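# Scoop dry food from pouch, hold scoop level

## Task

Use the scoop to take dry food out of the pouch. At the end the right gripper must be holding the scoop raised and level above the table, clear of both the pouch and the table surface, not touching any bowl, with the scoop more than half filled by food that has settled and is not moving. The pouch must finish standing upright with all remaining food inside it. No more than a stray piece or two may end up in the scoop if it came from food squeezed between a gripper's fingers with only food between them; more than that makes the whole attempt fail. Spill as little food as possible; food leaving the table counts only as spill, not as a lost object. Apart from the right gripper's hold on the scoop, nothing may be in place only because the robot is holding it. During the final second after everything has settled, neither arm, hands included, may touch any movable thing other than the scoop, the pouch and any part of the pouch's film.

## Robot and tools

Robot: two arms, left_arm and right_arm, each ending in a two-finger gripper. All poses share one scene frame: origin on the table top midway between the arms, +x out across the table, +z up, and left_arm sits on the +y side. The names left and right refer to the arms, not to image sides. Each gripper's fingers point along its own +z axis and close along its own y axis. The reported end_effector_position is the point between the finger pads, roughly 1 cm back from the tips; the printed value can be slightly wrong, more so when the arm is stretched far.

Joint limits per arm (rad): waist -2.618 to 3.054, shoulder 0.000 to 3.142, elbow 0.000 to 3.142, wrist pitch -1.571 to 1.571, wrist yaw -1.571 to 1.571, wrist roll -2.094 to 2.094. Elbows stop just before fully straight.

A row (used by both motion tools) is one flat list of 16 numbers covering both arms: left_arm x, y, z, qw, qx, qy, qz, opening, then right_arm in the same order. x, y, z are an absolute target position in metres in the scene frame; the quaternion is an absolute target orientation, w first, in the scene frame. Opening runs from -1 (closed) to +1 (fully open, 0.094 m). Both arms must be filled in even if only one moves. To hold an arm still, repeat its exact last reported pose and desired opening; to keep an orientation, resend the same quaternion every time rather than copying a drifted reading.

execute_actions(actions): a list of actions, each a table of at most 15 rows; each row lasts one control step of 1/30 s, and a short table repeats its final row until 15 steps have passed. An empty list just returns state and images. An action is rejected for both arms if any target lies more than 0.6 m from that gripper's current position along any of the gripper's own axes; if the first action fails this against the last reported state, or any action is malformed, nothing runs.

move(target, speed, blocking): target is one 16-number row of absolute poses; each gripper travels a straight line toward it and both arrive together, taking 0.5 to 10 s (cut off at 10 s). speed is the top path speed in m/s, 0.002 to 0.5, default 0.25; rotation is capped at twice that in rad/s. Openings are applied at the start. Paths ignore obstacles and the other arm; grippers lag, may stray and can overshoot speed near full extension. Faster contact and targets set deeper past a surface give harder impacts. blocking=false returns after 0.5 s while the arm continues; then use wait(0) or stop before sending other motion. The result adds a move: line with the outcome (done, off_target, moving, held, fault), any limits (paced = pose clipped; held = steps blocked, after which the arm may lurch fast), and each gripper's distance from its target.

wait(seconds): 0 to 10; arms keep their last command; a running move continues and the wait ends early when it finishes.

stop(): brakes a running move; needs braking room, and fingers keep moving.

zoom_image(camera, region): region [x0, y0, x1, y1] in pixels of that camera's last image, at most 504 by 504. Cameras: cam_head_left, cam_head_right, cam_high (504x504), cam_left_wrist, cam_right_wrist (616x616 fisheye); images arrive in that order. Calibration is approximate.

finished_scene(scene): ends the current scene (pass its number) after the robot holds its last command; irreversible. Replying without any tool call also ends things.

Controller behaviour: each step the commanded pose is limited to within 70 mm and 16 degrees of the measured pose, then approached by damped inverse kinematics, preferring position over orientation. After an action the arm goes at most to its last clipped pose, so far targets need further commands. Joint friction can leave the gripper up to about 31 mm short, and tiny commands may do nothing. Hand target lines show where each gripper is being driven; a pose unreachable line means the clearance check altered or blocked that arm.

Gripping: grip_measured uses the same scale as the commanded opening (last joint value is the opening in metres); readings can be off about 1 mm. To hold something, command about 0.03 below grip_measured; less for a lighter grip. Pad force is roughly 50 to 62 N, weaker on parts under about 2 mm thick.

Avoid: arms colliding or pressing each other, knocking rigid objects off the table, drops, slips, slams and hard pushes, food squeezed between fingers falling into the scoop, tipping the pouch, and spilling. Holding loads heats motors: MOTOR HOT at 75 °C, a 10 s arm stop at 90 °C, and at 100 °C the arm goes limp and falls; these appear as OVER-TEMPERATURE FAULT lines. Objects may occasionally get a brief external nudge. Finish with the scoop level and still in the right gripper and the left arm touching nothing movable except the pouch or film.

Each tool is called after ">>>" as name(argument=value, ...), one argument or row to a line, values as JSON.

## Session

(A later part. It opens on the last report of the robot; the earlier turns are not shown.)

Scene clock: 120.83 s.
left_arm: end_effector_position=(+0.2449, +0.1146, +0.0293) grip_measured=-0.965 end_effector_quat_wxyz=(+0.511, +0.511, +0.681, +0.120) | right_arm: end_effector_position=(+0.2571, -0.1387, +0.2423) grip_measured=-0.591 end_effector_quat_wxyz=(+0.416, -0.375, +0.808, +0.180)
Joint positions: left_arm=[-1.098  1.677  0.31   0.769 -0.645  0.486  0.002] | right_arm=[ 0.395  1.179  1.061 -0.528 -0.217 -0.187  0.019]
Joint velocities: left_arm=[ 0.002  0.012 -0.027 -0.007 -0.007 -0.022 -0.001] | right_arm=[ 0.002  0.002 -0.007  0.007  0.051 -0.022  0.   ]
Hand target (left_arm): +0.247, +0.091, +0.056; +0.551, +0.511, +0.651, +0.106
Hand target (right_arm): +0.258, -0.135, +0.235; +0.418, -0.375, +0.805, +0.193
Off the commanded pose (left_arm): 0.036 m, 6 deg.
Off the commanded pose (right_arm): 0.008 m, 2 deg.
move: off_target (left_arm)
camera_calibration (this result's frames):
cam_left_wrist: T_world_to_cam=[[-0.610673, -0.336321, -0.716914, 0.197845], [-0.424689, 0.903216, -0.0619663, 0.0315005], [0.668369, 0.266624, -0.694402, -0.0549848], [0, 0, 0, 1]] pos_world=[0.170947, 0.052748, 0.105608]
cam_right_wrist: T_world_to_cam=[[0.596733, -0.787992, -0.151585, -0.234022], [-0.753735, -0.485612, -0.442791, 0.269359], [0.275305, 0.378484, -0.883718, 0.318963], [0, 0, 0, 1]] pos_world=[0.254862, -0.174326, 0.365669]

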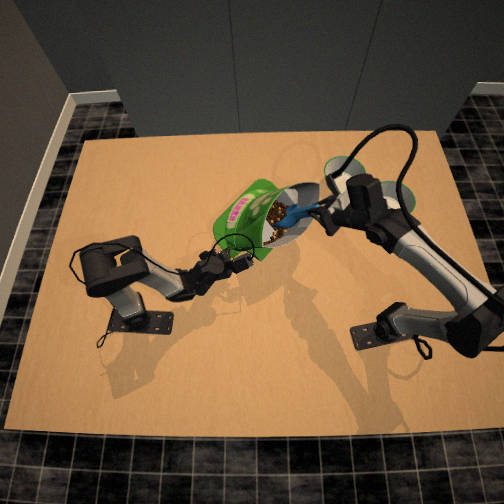

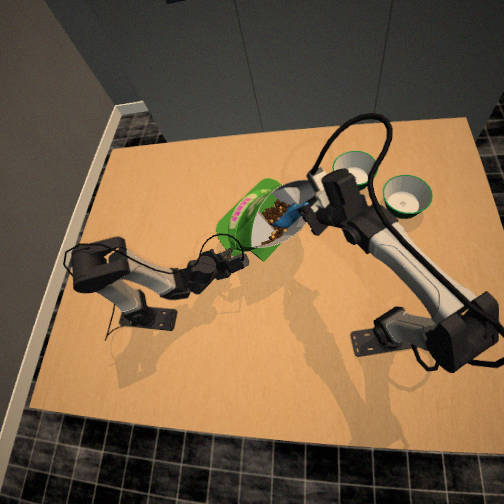

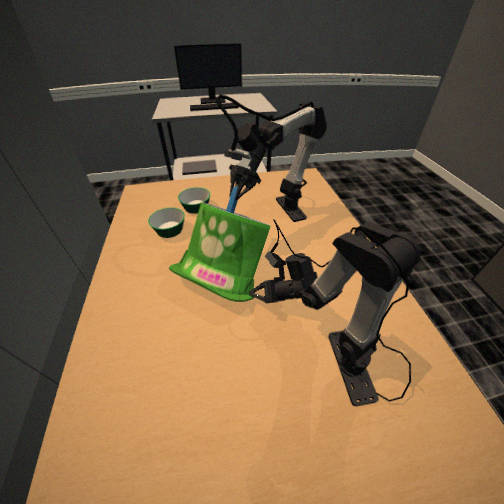

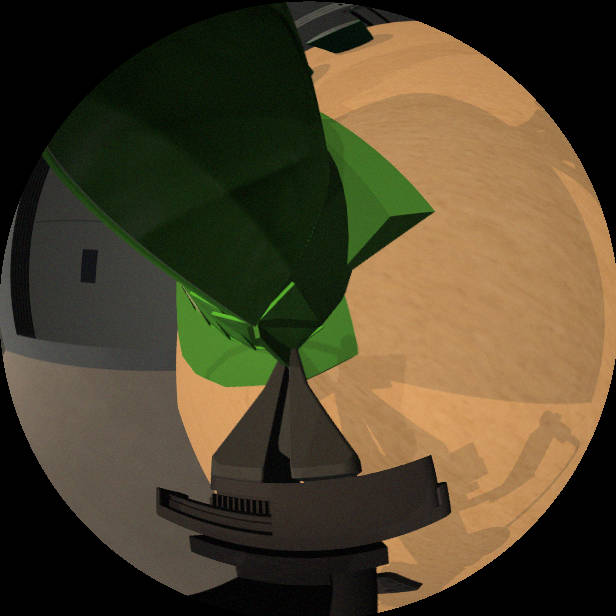

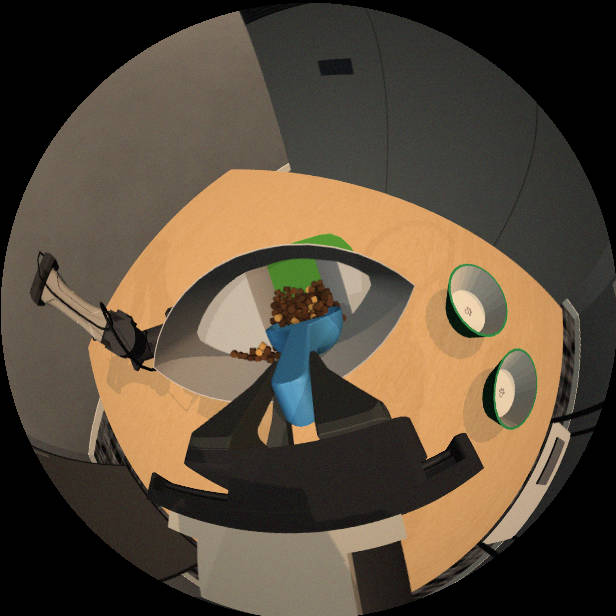

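>>> move(
  target=[0.247,0.09,0.056,0.553,0.512,0.648,0.105,-1,0.24,-0.152,0.205,0.418,-0.375,0.804,0.195,-0.595],
  speed=0.03,
)

>>> zoom_image(
  camera="cam_head_left",
  region=[220, 160, 350, 270],
)

Scene clock: 123.07 s.
left_arm: end_effector_position=(+0.2450, +0.1147, +0.0293) grip_measured=-0.965 end_effector_quat_wxyz=(+0.511, +0.511, +0.681, +0.120) | right_arm: end_effector_position=(+0.2480, -0.1481, +0.2315) grip_measured=-0.584 end_effector_quat_wxyz=(+0.449, -0.369, +0.790, +0.193)
Joint positions: left_arm=[-1.098  1.677  0.31   0.769 -0.646  0.486  0.002] | right_arm=[ 0.371  1.075  0.896 -0.389 -0.249 -0.187  0.02 ]
Joint velocities: left_arm=[-0.002 -0.022  0.017  0.066  0.022 -0.037 -0.   ] | right_arm=[ 0.002  0.017 -0.002  0.007 -0.037  0.051 -0.   ]
Hand target (left_arm): +0.247, +0.091, +0.056; +0.551, +0.511, +0.651, +0.107
Hand target (right_arm): +0.240, -0.152, +0.206; +0.418, -0.375, +0.804, +0.195
Off the commanded pose (left_arm): 0.036 m, 6 deg.
Off the commanded pose (right_arm): 0.028 m, 4 deg.
move: off_target (left_arm, right_arm)
camera_calibration (this result's frames):
cam_left_wrist: T_world_to_cam=[[-0.610467, -0.33678, -0.716875, 0.1979], [-0.425125, 0.902995, -0.0621945, 0.0316092], [0.668281, 0.266794, -0.694422, -0.0550032], [0, 0, 0, 1]] pos_world=[0.171007, 0.0527802, 0.10564]
cam_right_wrist: T_world_to_cam=[[0.607455, -0.777623, -0.162176, -0.236327], [-0.725636, -0.460153, -0.511578, 0.265828], [0.323189, 0.428441, -0.843793, 0.301767], [0, 0, 0, 1]] pos_world=[0.238925, -0.190742, 0.352294]

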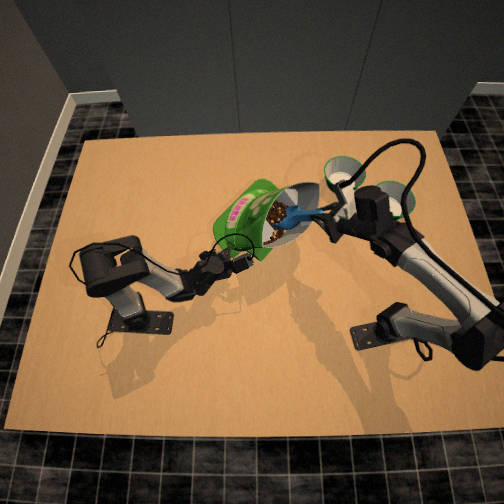

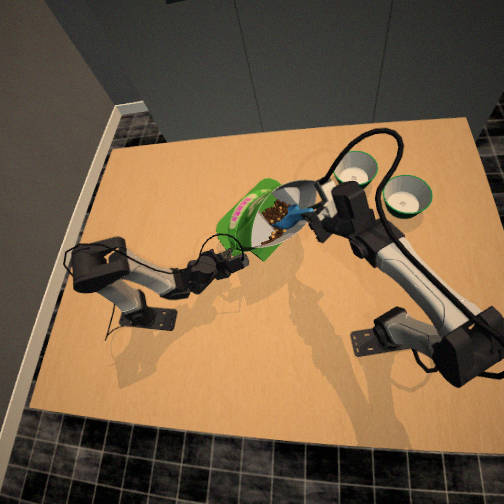

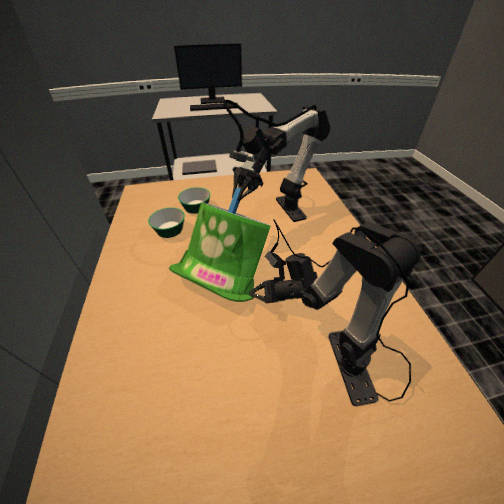

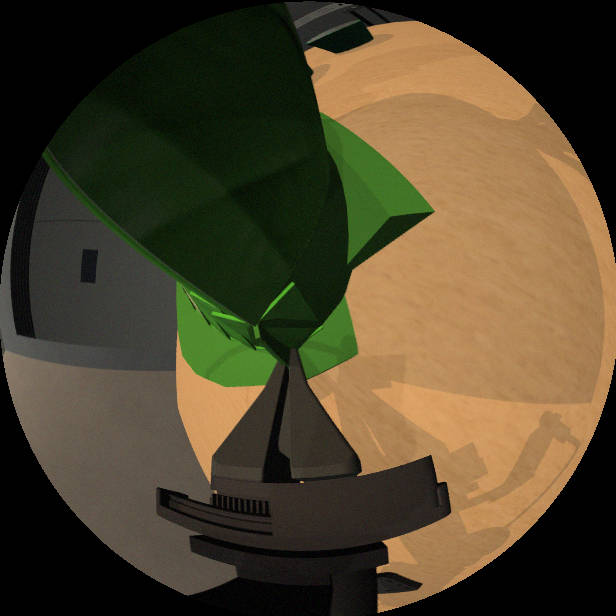

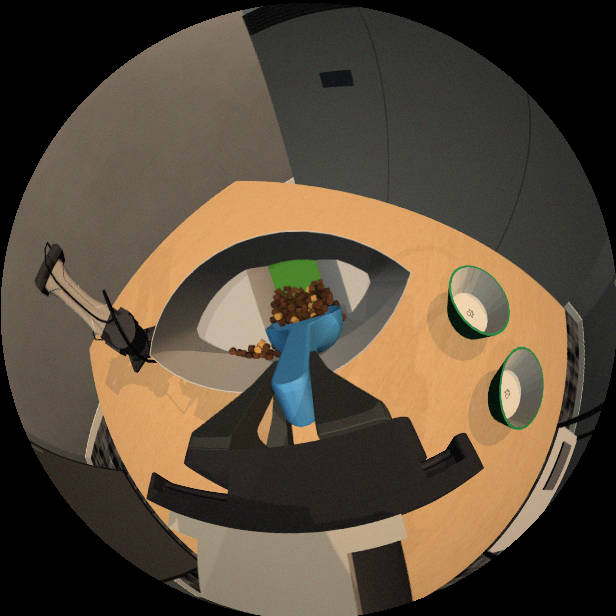

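Region (220, 160, 350, 270) of cam_head_left's 504x504 image, scaled by 3.877, with more detail than that image has; it fills the top 426 rows of this view, and the rest is white.

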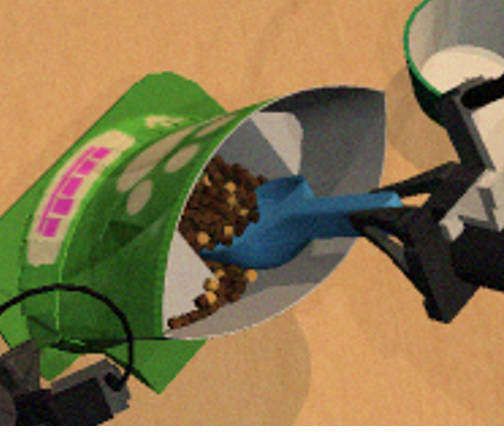

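>>> move(
  target=[0.247,0.09,0.056,0.553,0.512,0.648,0.105,-1,0.248,-0.148,0.232,0.142,-0.418,0.895,0.066,-0.575],
  speed=0.12,
)

Scene clock: 126.70 s.
left_arm: end_effector_position=(+0.2450, +0.1147, +0.0293) grip_measured=-0.965 end_effector_quat_wxyz=(+0.511, +0.511, +0.681, +0.120) | right_arm: end_effector_position=(+0.2484, -0.1517, +0.2320) grip_measured=-0.572 end_effector_quat_wxyz=(+0.148, -0.414, +0.895, +0.075)
Joint positions: left_arm=[-1.098  1.677  0.31   0.769 -0.646  0.486  0.002] | right_arm=[ 0.439  1.629  1.743 -1.364 -0.091 -0.234  0.02 ]
Joint velocities: left_arm=[ 0.012  0.002  0.002  0.051  0.051  0.095 -0.001] | right_arm=[ 0.002 -0.012  0.002 -0.007 -0.037 -0.037 -0.   ]
Hand target (left_arm): +0.247, +0.091, +0.056; +0.551, +0.512, +0.650, +0.107
Hand target (right_arm): +0.247, -0.149, +0.232; +0.141, -0.420, +0.894, +0.071
Off the commanded pose (left_arm): 0.036 m, 6 deg.
Off the commanded pose (right_arm): 0.004 m, 1 deg.
move: off_target (left_arm)
camera_calibration (this result's frames):
cam_left_wrist: T_world_to_cam=[[-0.610386, -0.336123, -0.717252, 0.197816], [-0.424798, 0.90318, -0.061747, 0.0314949], [0.668562, 0.266998, -0.694073, -0.0551058], [0, 0, 0, 1]] pos_world=[0.170965, 0.052758, 0.105581]
cam_right_wrist: T_world_to_cam=[[0.561434, -0.826851, -0.0333032, -0.265215], [-0.817173, -0.560309, 0.13521, 0.122215], [-0.130458, -0.048697, -0.990257, 0.377828], [0, 0, 0, 1]] pos_world=[0.298063, -0.132416, 0.34879]

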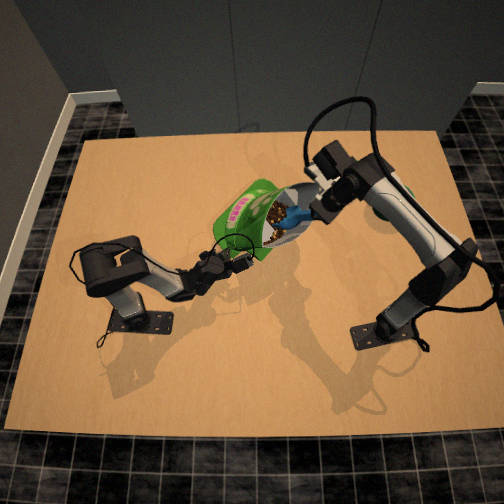

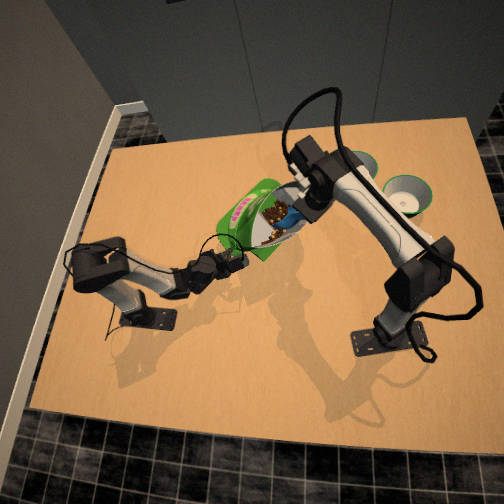

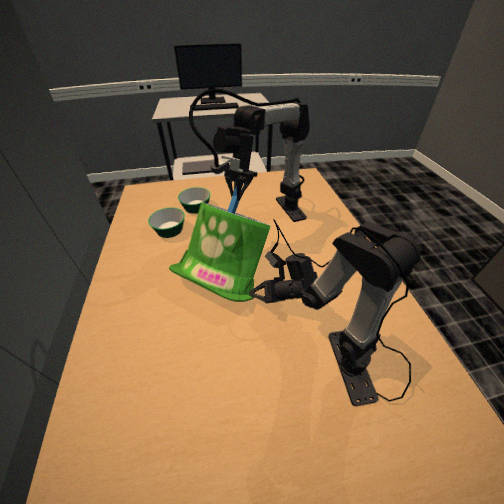

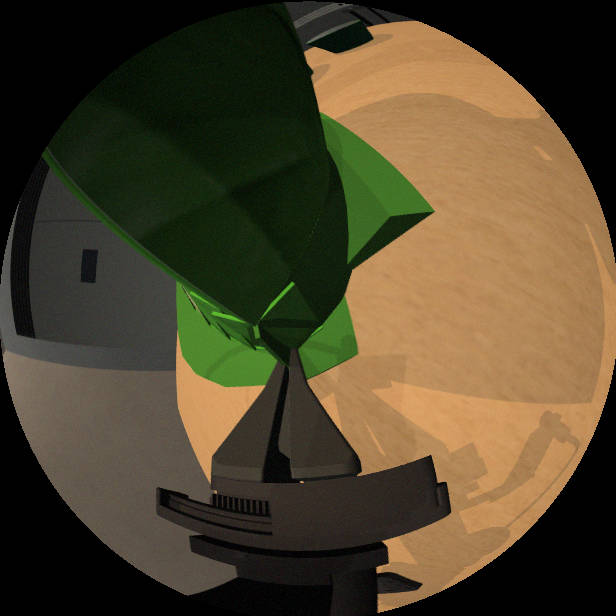

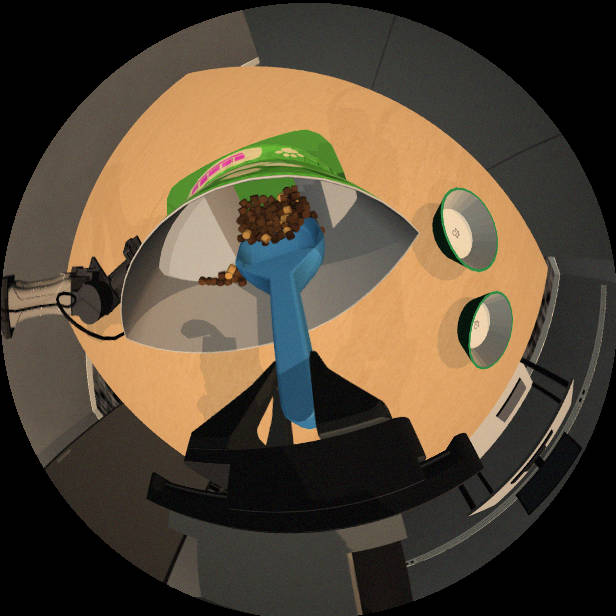

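>>> execute_actions(
  actions=[
    [[0.247,0.09,0.056,0.553,0.512,0.648,0.105,-1,0.248,-0.148,0.232,0.142,-0.418,0.895,0.066,-0.7]],
  ],
)

>>> move(
  target=[0.247,0.09,0.056,0.553,0.512,0.648,0.105,-1,0.243,-0.153,0.205,0.257,-0.406,0.869,0.12,-0.7],
  speed=0.06,
)

>>> zoom_image(
  camera="cam_right_wrist",
  region=[130, 130, 430, 370],
)

Scene clock: 127.47 s.
left_arm: end_effector_position=(+0.2450, +0.1147, +0.0293) grip_measured=-0.965 end_effector_quat_wxyz=(+0.511, +0.511, +0.681, +0.120) | right_arm: end_effector_position=(+0.2479, -0.1512, +0.2317) grip_measured=-0.592 end_effector_quat_wxyz=(+0.148, -0.415, +0.895, +0.071)
Joint positions: left_arm=[-1.098  1.677  0.31   0.769 -0.646  0.486  0.002] | right_arm=[ 0.444  1.629  1.743 -1.364 -0.083 -0.232  0.019]
Joint velocities: left_arm=[-0.012 -0.022  0.012  0.007  0.022  0.007  0.001] | right_arm=[-0.007  0.037 -0.027 -0.022 -0.095  0.037 -0.001]
Hand target (left_arm): +0.247, +0.091, +0.056; +0.551, +0.511, +0.651, +0.106
Hand target (right_arm): +0.248, -0.148, +0.232; +0.142, -0.418, +0.895, +0.066
Off the commanded pose (left_arm): 0.036 m, 6 deg.
Off the commanded pose (right_arm): 0.003 m, 1 deg.
camera_calibration (this result's frames):
cam_left_wrist: T_world_to_cam=[[-0.610386, -0.336123, -0.717252, 0.197816], [-0.424798, 0.90318, -0.061747, 0.0314949], [0.668562, 0.266998, -0.694073, -0.0551058], [0, 0, 0, 1]] pos_world=[0.170965, 0.052758, 0.105581]
cam_right_wrist: T_world_to_cam=[[0.562684, -0.826254, -0.0262841, -0.266446], [-0.816843, -0.5606, 0.135997, 0.12184], [-0.127103, -0.0550531, -0.990361, 0.375757], [0, 0, 0, 1]] pos_world=[0.297209, -0.131162, 0.348562]

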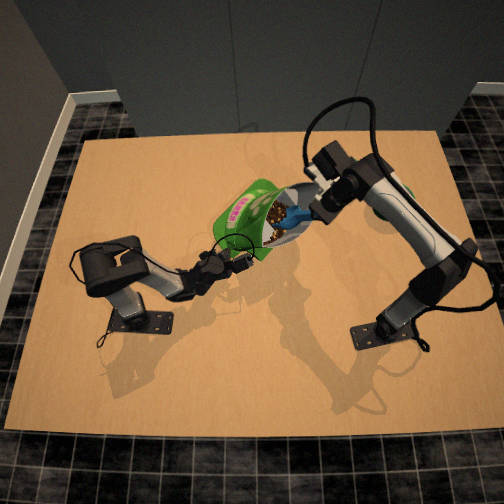

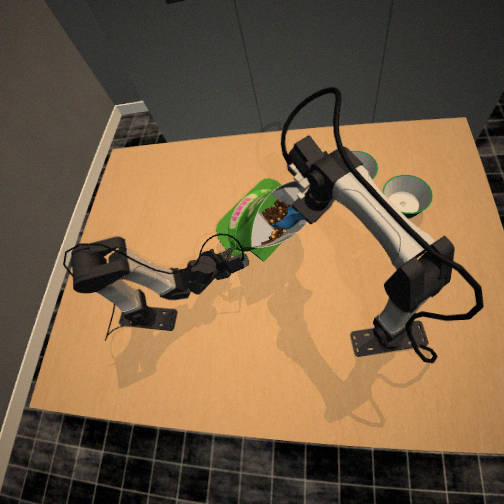

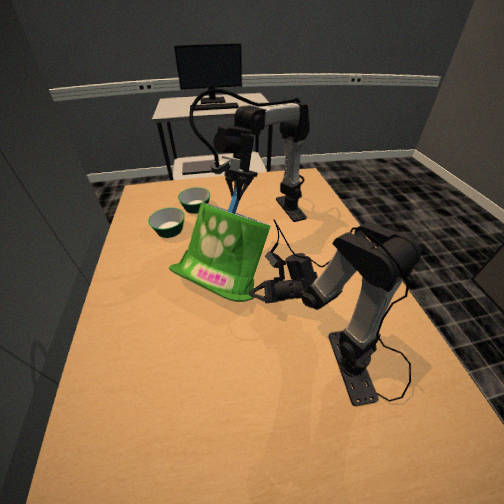

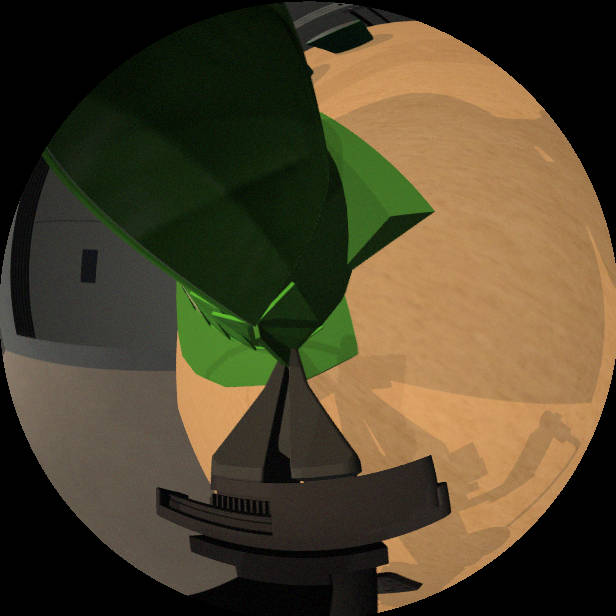

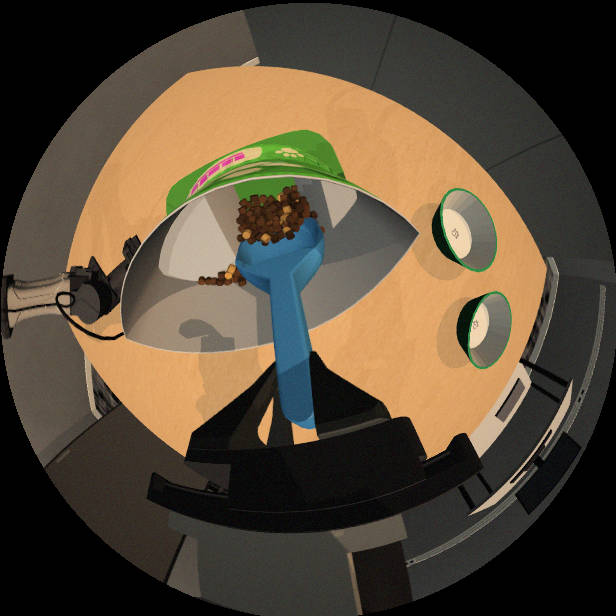

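Scene clock: 129.87 s.
left_arm: end_effector_position=(+0.2450, +0.1147, +0.0293) grip_measured=-0.965 end_effector_quat_wxyz=(+0.511, +0.511, +0.681, +0.120) | right_arm: end_effector_position=(+0.2395, -0.1591, +0.2090) grip_measured=-0.592 end_effector_quat_wxyz=(+0.246, -0.407, +0.874, +0.101)
Joint positions: left_arm=[-1.098  1.677  0.31   0.769 -0.646  0.486  0.002] | right_arm=[ 0.424  1.367  1.32  -0.996 -0.114 -0.238  0.019]
Joint velocities: left_arm=[-0.002 -0.002  0.007 -0.007  0.007  0.051 -0.   ] | right_arm=[ 0.017 -0.012 -0.002 -0.022 -0.11  -0.037 -0.   ]
Hand target (left_arm): +0.247, +0.091, +0.056; +0.551, +0.511, +0.651, +0.106
Hand target (right_arm): +0.243, -0.153, +0.205; +0.257, -0.406, +0.869, +0.118
Off the commanded pose (left_arm): 0.036 m, 6 deg.
Off the commanded pose (right_arm): 0.008 m, 3 deg.
move: off_target (left_arm, right_arm)
camera_calibration (this result's frames):
cam_left_wrist: T_world_to_cam=[[-0.610427, -0.336451, -0.717063, 0.197858], [-0.424962, 0.903088, -0.0619708, 0.0315521], [0.668421, 0.266896, -0.694247, -0.0550545], [0, 0, 0, 1]] pos_world=[0.170986, 0.0527691, 0.105611]
cam_right_wrist: T_world_to_cam=[[0.567899, -0.82132, -0.0540682, -0.263469], [-0.822618, -0.5641, -0.0713519, 0.157748], [0.0281029, 0.0849982, -0.995985, 0.338066], [0, 0, 0, 1]] pos_world=[0.26989, -0.156142, 0.333719]

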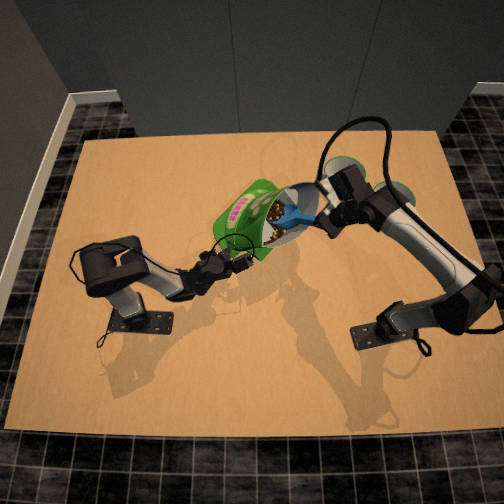

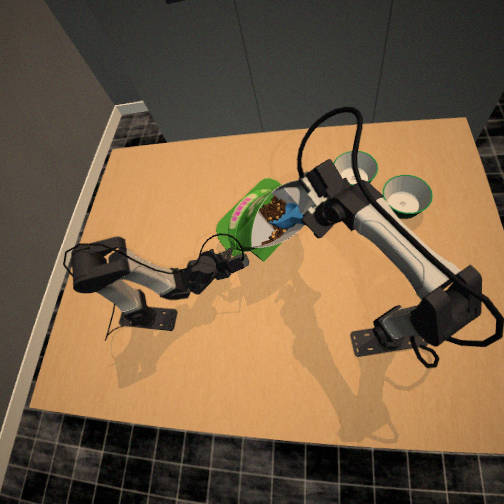

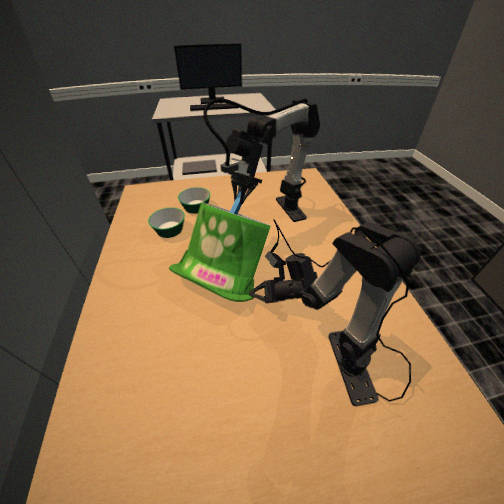

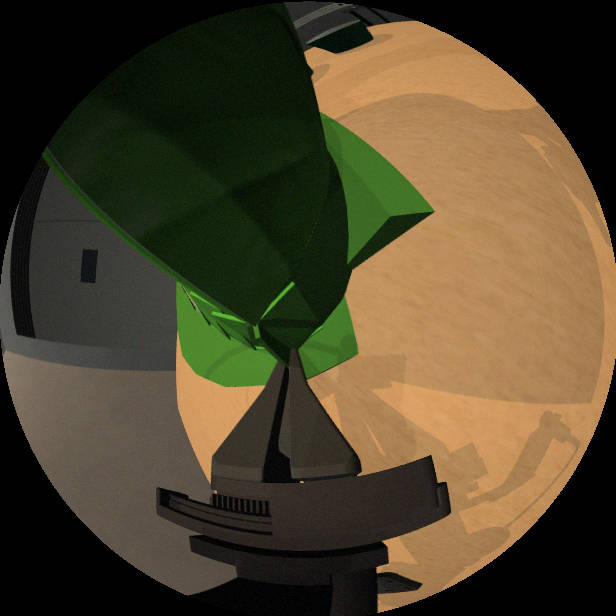

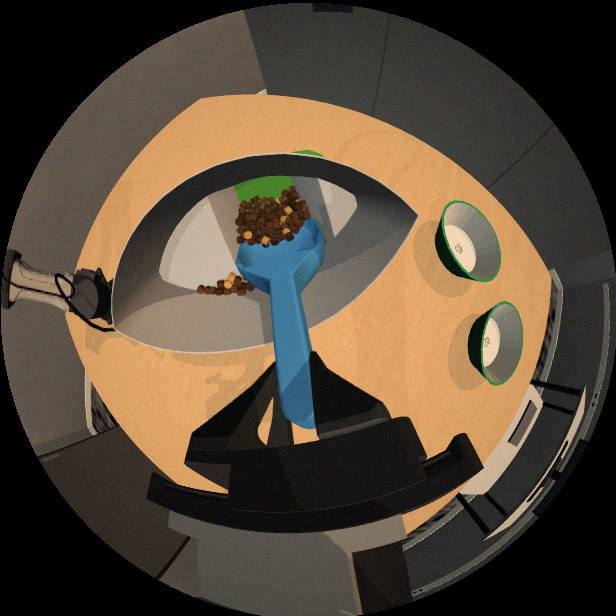

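Region (130, 130, 430, 370) of cam_right_wrist's 616x616 image, scaled by 1.680, with more detail than that image has; it fills the top 403 rows of this view, and the rest is white.

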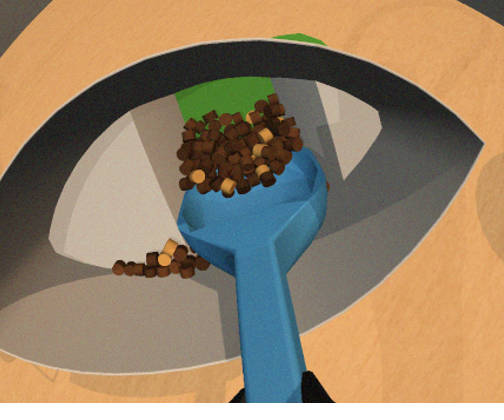

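>>> move(
  target=[0.247,0.09,0.056,0.553,0.512,0.648,0.105,-1,0.247,-0.142,0.187,0.359,-0.429,0.807,0.191,-0.7],
  speed=0.06,
)

>>> zoom_image(
  camera="cam_right_wrist",
  region=[130, 130, 430, 370],
)

Scene clock: 133.17 s.
left_arm: end_effector_position=(+0.2454, +0.1158, +0.0293) grip_measured=-0.965 end_effector_quat_wxyz=(+0.510, +0.509, +0.682, +0.123) | right_arm: end_effector_position=(+0.2514, -0.1553, +0.1901) grip_measured=-0.592 end_effector_quat_wxyz=(+0.355, -0.412, +0.825, +0.155)
Joint positions: left_arm=[-1.098  1.677  0.31   0.767 -0.652  0.483  0.002] | right_arm=[ 0.35   1.217  0.987 -0.577 -0.245 -0.298  0.019]
Joint velocities: left_arm=[-0.012 -0.002 -0.007 -0.037 -0.037 -0.037 -0.001] | right_arm=[-0.002 -0.002  0.007  0.051 -0.051 -0.007 -0.001]
Hand target (left_arm): +0.247, +0.091, +0.056; +0.551, +0.511, +0.651, +0.107
Hand target (right_arm): +0.247, -0.142, +0.187; +0.359, -0.429, +0.807, +0.188
Off the commanded pose (left_arm): 0.037 m, 7 deg.
Off the commanded pose (right_arm): 0.014 m, 5 deg.
move: off_target (left_arm, right_arm)
camera_calibration (this result's frames):
cam_left_wrist: T_world_to_cam=[[-0.607162, -0.339445, -0.718423, 0.198096], [-0.430783, 0.900368, -0.0613433, 0.032468], [0.667668, 0.272239, -0.692897, -0.0561566], [0, 0, 0, 1]] pos_world=[0.171757, 0.0532974, 0.105397]
cam_right_wrist: T_world_to_cam=[[0.623514, -0.774754, -0.10482, -0.265292], [-0.759556, -0.568532, -0.315985, 0.198352], [0.185218, 0.276638, -0.942956, 0.298742], [0, 0, 0, 1]] pos_world=[0.260741, -0.17541, 0.316569]

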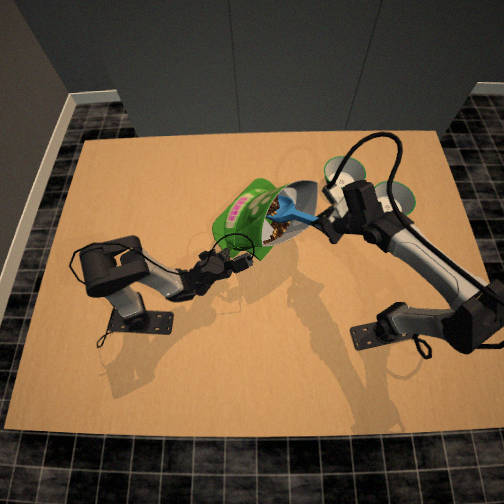

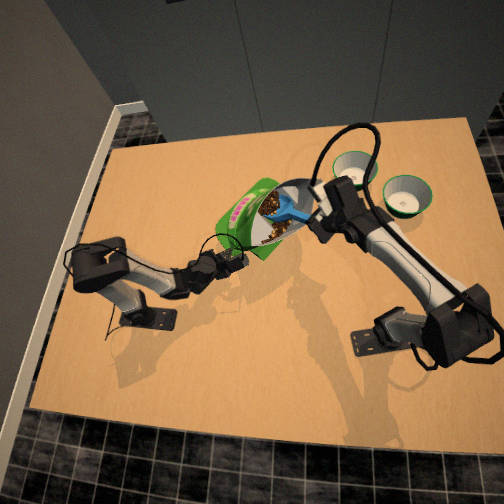

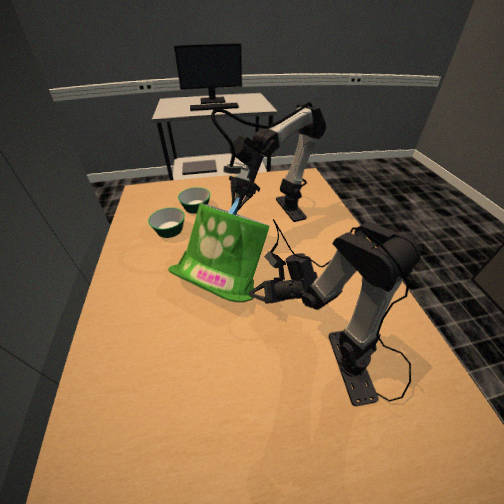

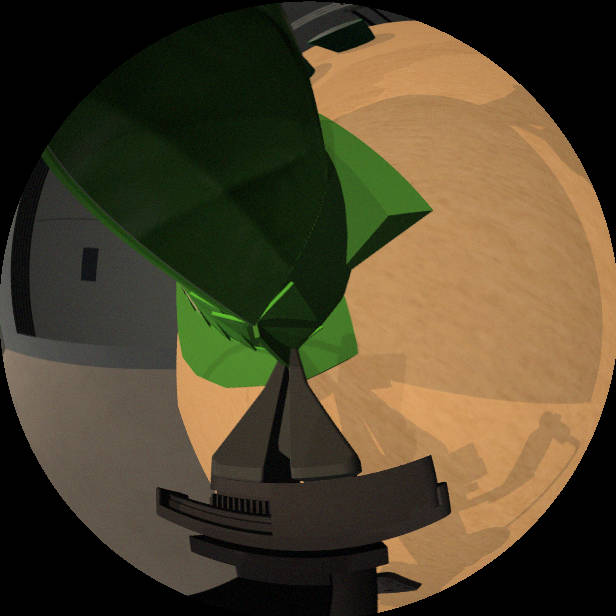

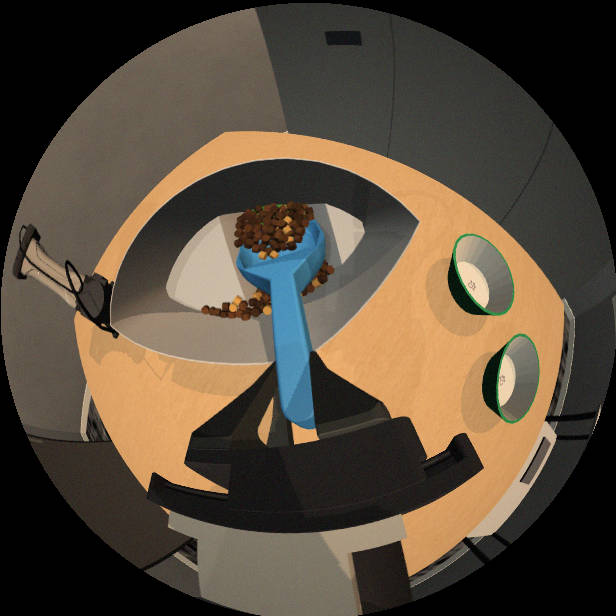

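Region (130, 130, 430, 370) of cam_right_wrist's 616x616 image, scaled by 1.680, with more detail than that image has; it fills the top 403 rows of this view, and the rest is white.

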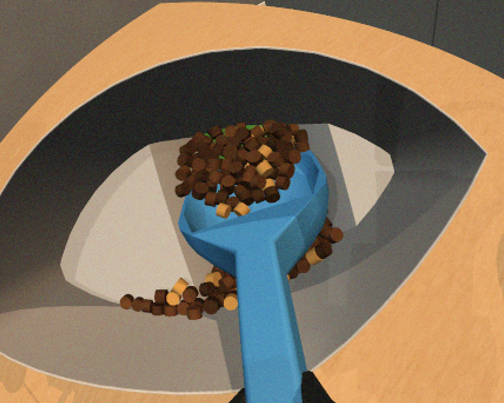

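>>> move(
  target=[0.247,0.09,0.056,0.553,0.512,0.648,0.105,-1,0.247,-0.148,0.18,0.456,-0.396,0.76,0.238,-0.7],
  speed=0.06,
)

>>> zoom_image(
  camera="cam_right_wrist",
  region=[130, 130, 430, 370],
)

Scene clock: 136.07 s.
left_arm: end_effector_position=(+0.2455, +0.1160, +0.0294) grip_measured=-0.965 end_effector_quat_wxyz=(+0.510, +0.509, +0.682, +0.123) | right_arm: end_effector_position=(+0.2547, -0.1534, +0.1823) grip_measured=-0.592 end_effector_quat_wxyz=(+0.455, -0.385, +0.774, +0.214)
Joint positions: left_arm=[-1.098  1.677  0.31   0.767 -0.653  0.483  0.002] | right_arm=[ 0.291  1.103  0.693 -0.149 -0.372 -0.246  0.019]
Joint velocities: left_arm=[-0.012  0.002  0.002 -0.095  0.037  0.022 -0.   ] | right_arm=[ 0.007 -0.012 -0.027 -0.007  0.022  0.022 -0.001]
Hand target (left_arm): +0.247, +0.091, +0.056; +0.551, +0.511, +0.651, +0.107
Hand target (right_arm): +0.247, -0.148, +0.180; +0.457, -0.396, +0.761, +0.236
Off the commanded pose (left_arm): 0.037 m, 7 deg.
Off the commanded pose (right_arm): 0.010 m, 3 deg.
move: off_target (left_arm, right_arm)
camera_calibration (this result's frames):
cam_left_wrist: T_world_to_cam=[[-0.606417, -0.339829, -0.71887, 0.198133], [-0.431596, 0.899977, -0.0613613, 0.0326237], [0.667819, 0.273051, -0.692431, -0.0563653], [0, 0, 0, 1]] pos_world=[0.171874, 0.0533614, 0.105405]
cam_right_wrist: T_world_to_cam=[[0.650777, -0.738855, -0.174879, -0.255291], [-0.69233, -0.482888, -0.536189, 0.235621], [0.311719, 0.470013, -0.825784, 0.266334], [0, 0, 0, 1]] pos_world=[0.246244, -0.200025, 0.301627]

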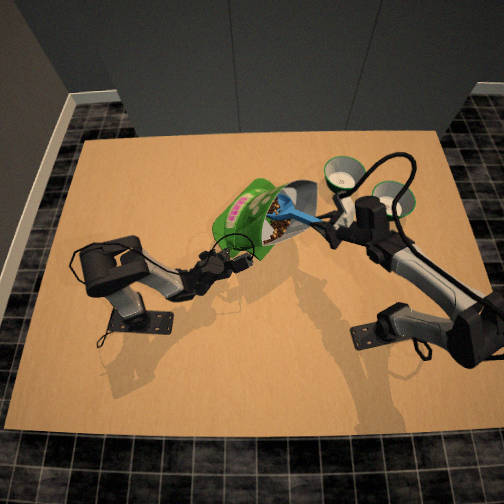

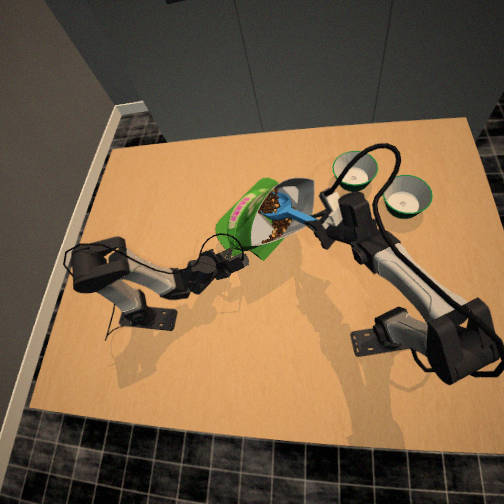

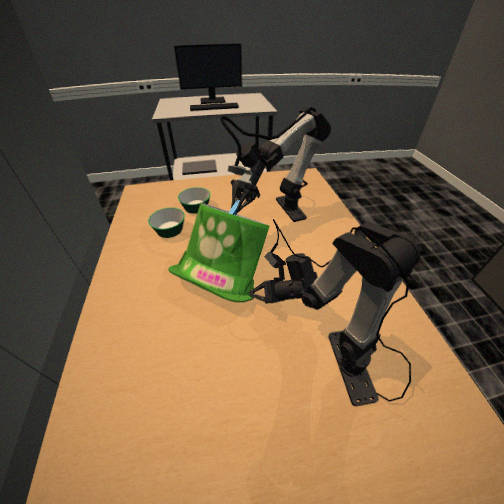

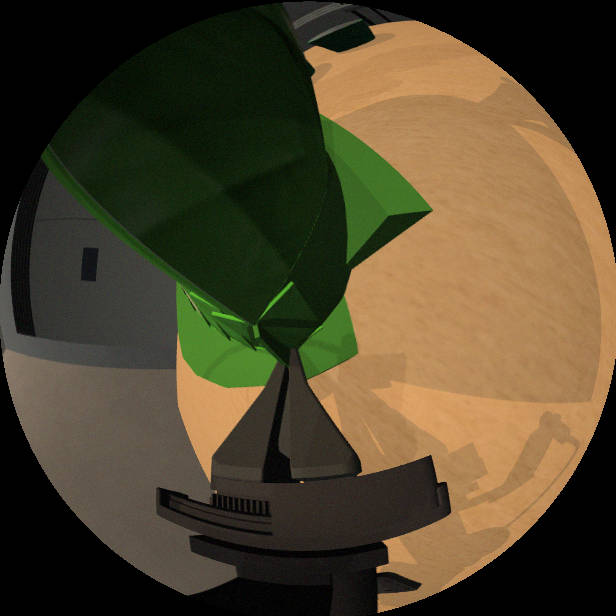

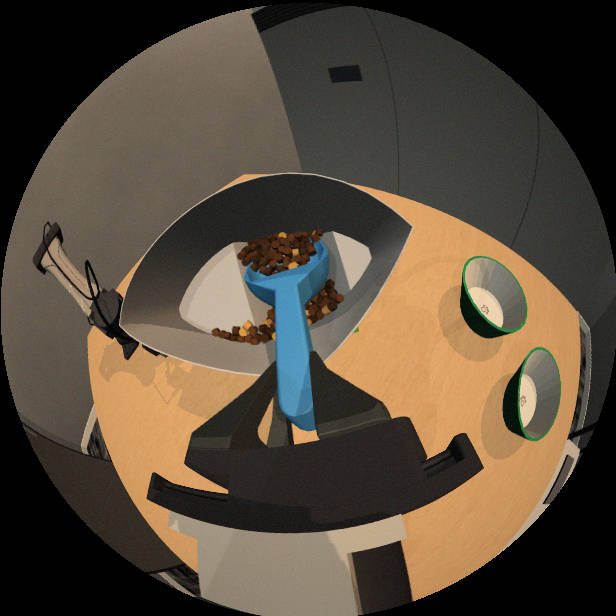

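Region (130, 130, 430, 370) of cam_right_wrist's 616x616 image, scaled by 1.680, with more detail than that image has; it fills the top 403 rows of this view, and the rest is white.

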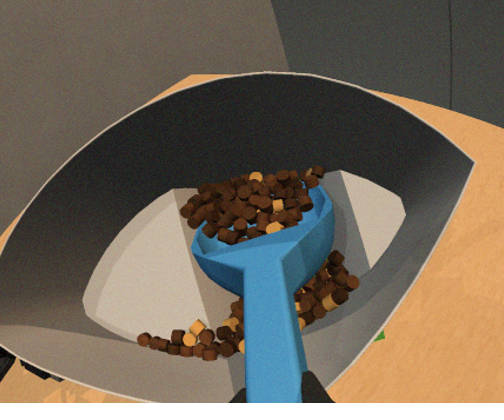

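>>> move(
  target=[0.247,0.09,0.056,0.553,0.512,0.648,0.105,-1,0.236,-0.175,0.185,0.545,-0.35,0.714,0.266,-0.7],
  speed=0.05,
)

>>> zoom_image(
  camera="cam_head_right",
  region=[230, 160, 350, 260],
)

Scene clock: 139.03 s.
left_arm: end_effector_position=(+0.2455, +0.1160, +0.0294) grip_measured=-0.965 end_effector_quat_wxyz=(+0.510, +0.509, +0.682, +0.123) | right_arm: end_effector_position=(+0.2377, -0.1712, +0.1825) grip_measured=-0.592 end_effector_quat_wxyz=(+0.533, -0.353, +0.722, +0.264)
Joint positions: left_arm=[-1.098  1.677  0.31   0.767 -0.653  0.483  0.002] | right_arm=[ 0.198  0.944  0.425  0.176 -0.512 -0.168  0.019]
Joint velocities: left_arm=[-0.022 -0.007 -0.017 -0.081 -0.022  0.007 -0.   ] | right_arm=[-0.017 -0.002 -0.017  0.066  0.007  0.051  0.   ]
Hand target (left_arm): +0.247, +0.091, +0.056; +0.551, +0.511, +0.651, +0.107
Hand target (right_arm): +0.236, -0.175, +0.185; +0.545, -0.349, +0.715, +0.264
Off the commanded pose (left_arm): 0.037 m, 7 deg.
Off the commanded pose (right_arm): 0.005 m, 2 deg.
move: off_target (left_arm)
camera_calibration (this result's frames):
cam_left_wrist: T_world_to_cam=[[-0.606417, -0.339829, -0.71887, 0.198133], [-0.431596, 0.899977, -0.0613613, 0.0326237], [0.667819, 0.273051, -0.692431, -0.0563653], [0, 0, 0, 1]] pos_world=[0.171874, 0.0533614, 0.105405]
cam_right_wrist: T_world_to_cam=[[0.676179, -0.698432, -0.234468, -0.245585], [-0.620552, -0.368389, -0.692246, 0.246408], [0.397111, 0.613582, -0.68251, 0.258292], [0, 0, 0, 1]] pos_world=[0.216398, -0.239234, 0.28928]

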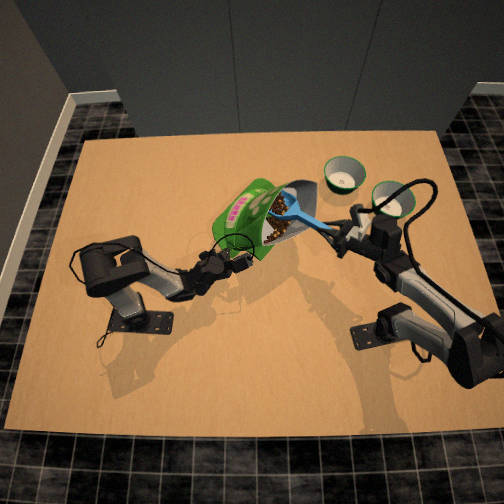

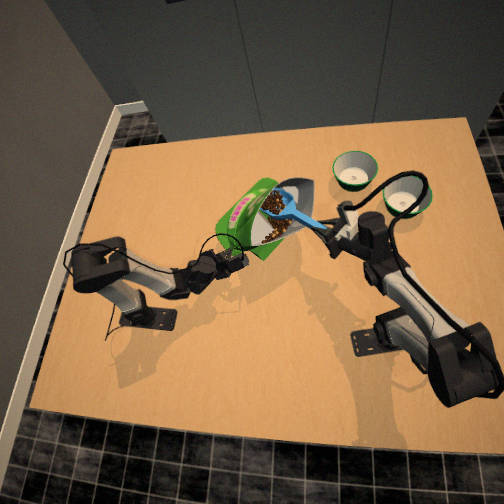

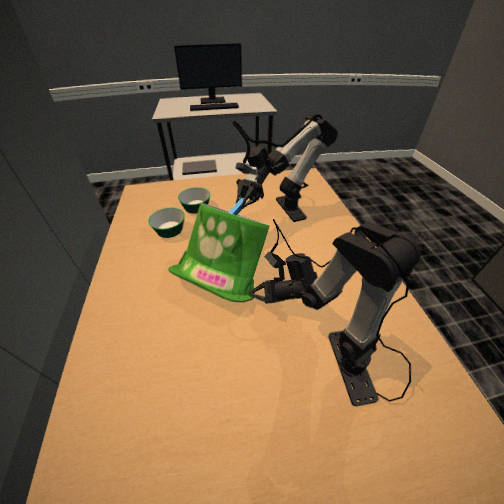

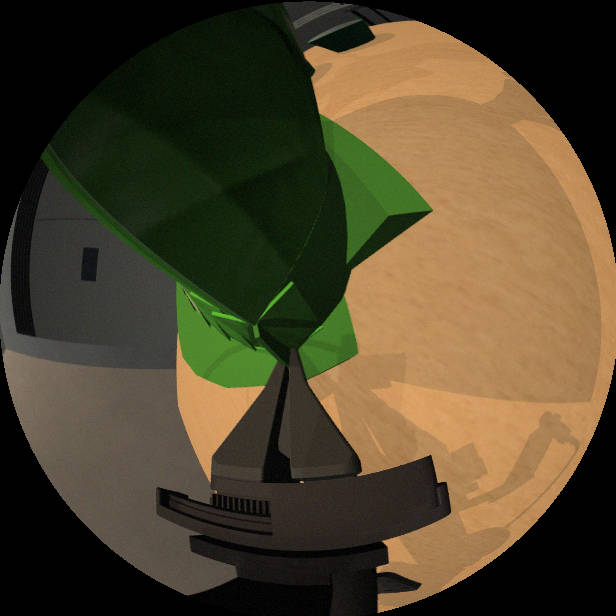

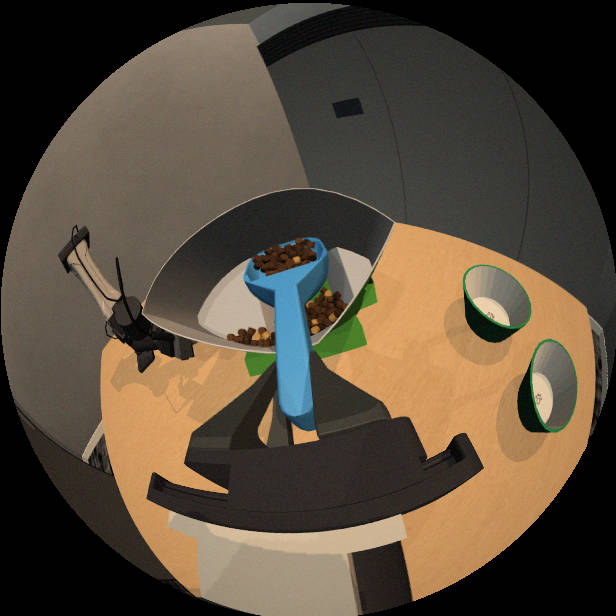

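Region (230, 160, 350, 260) of cam_head_right's 504x504 image, scaled by 4.200, with more detail than that image has.

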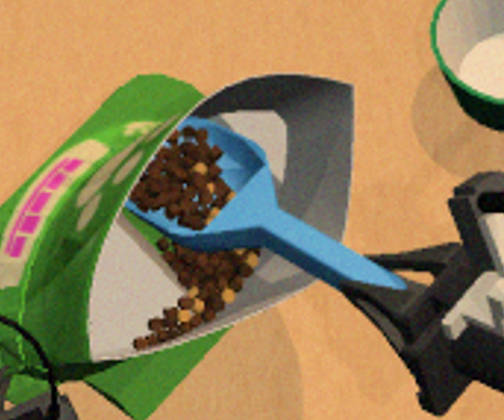

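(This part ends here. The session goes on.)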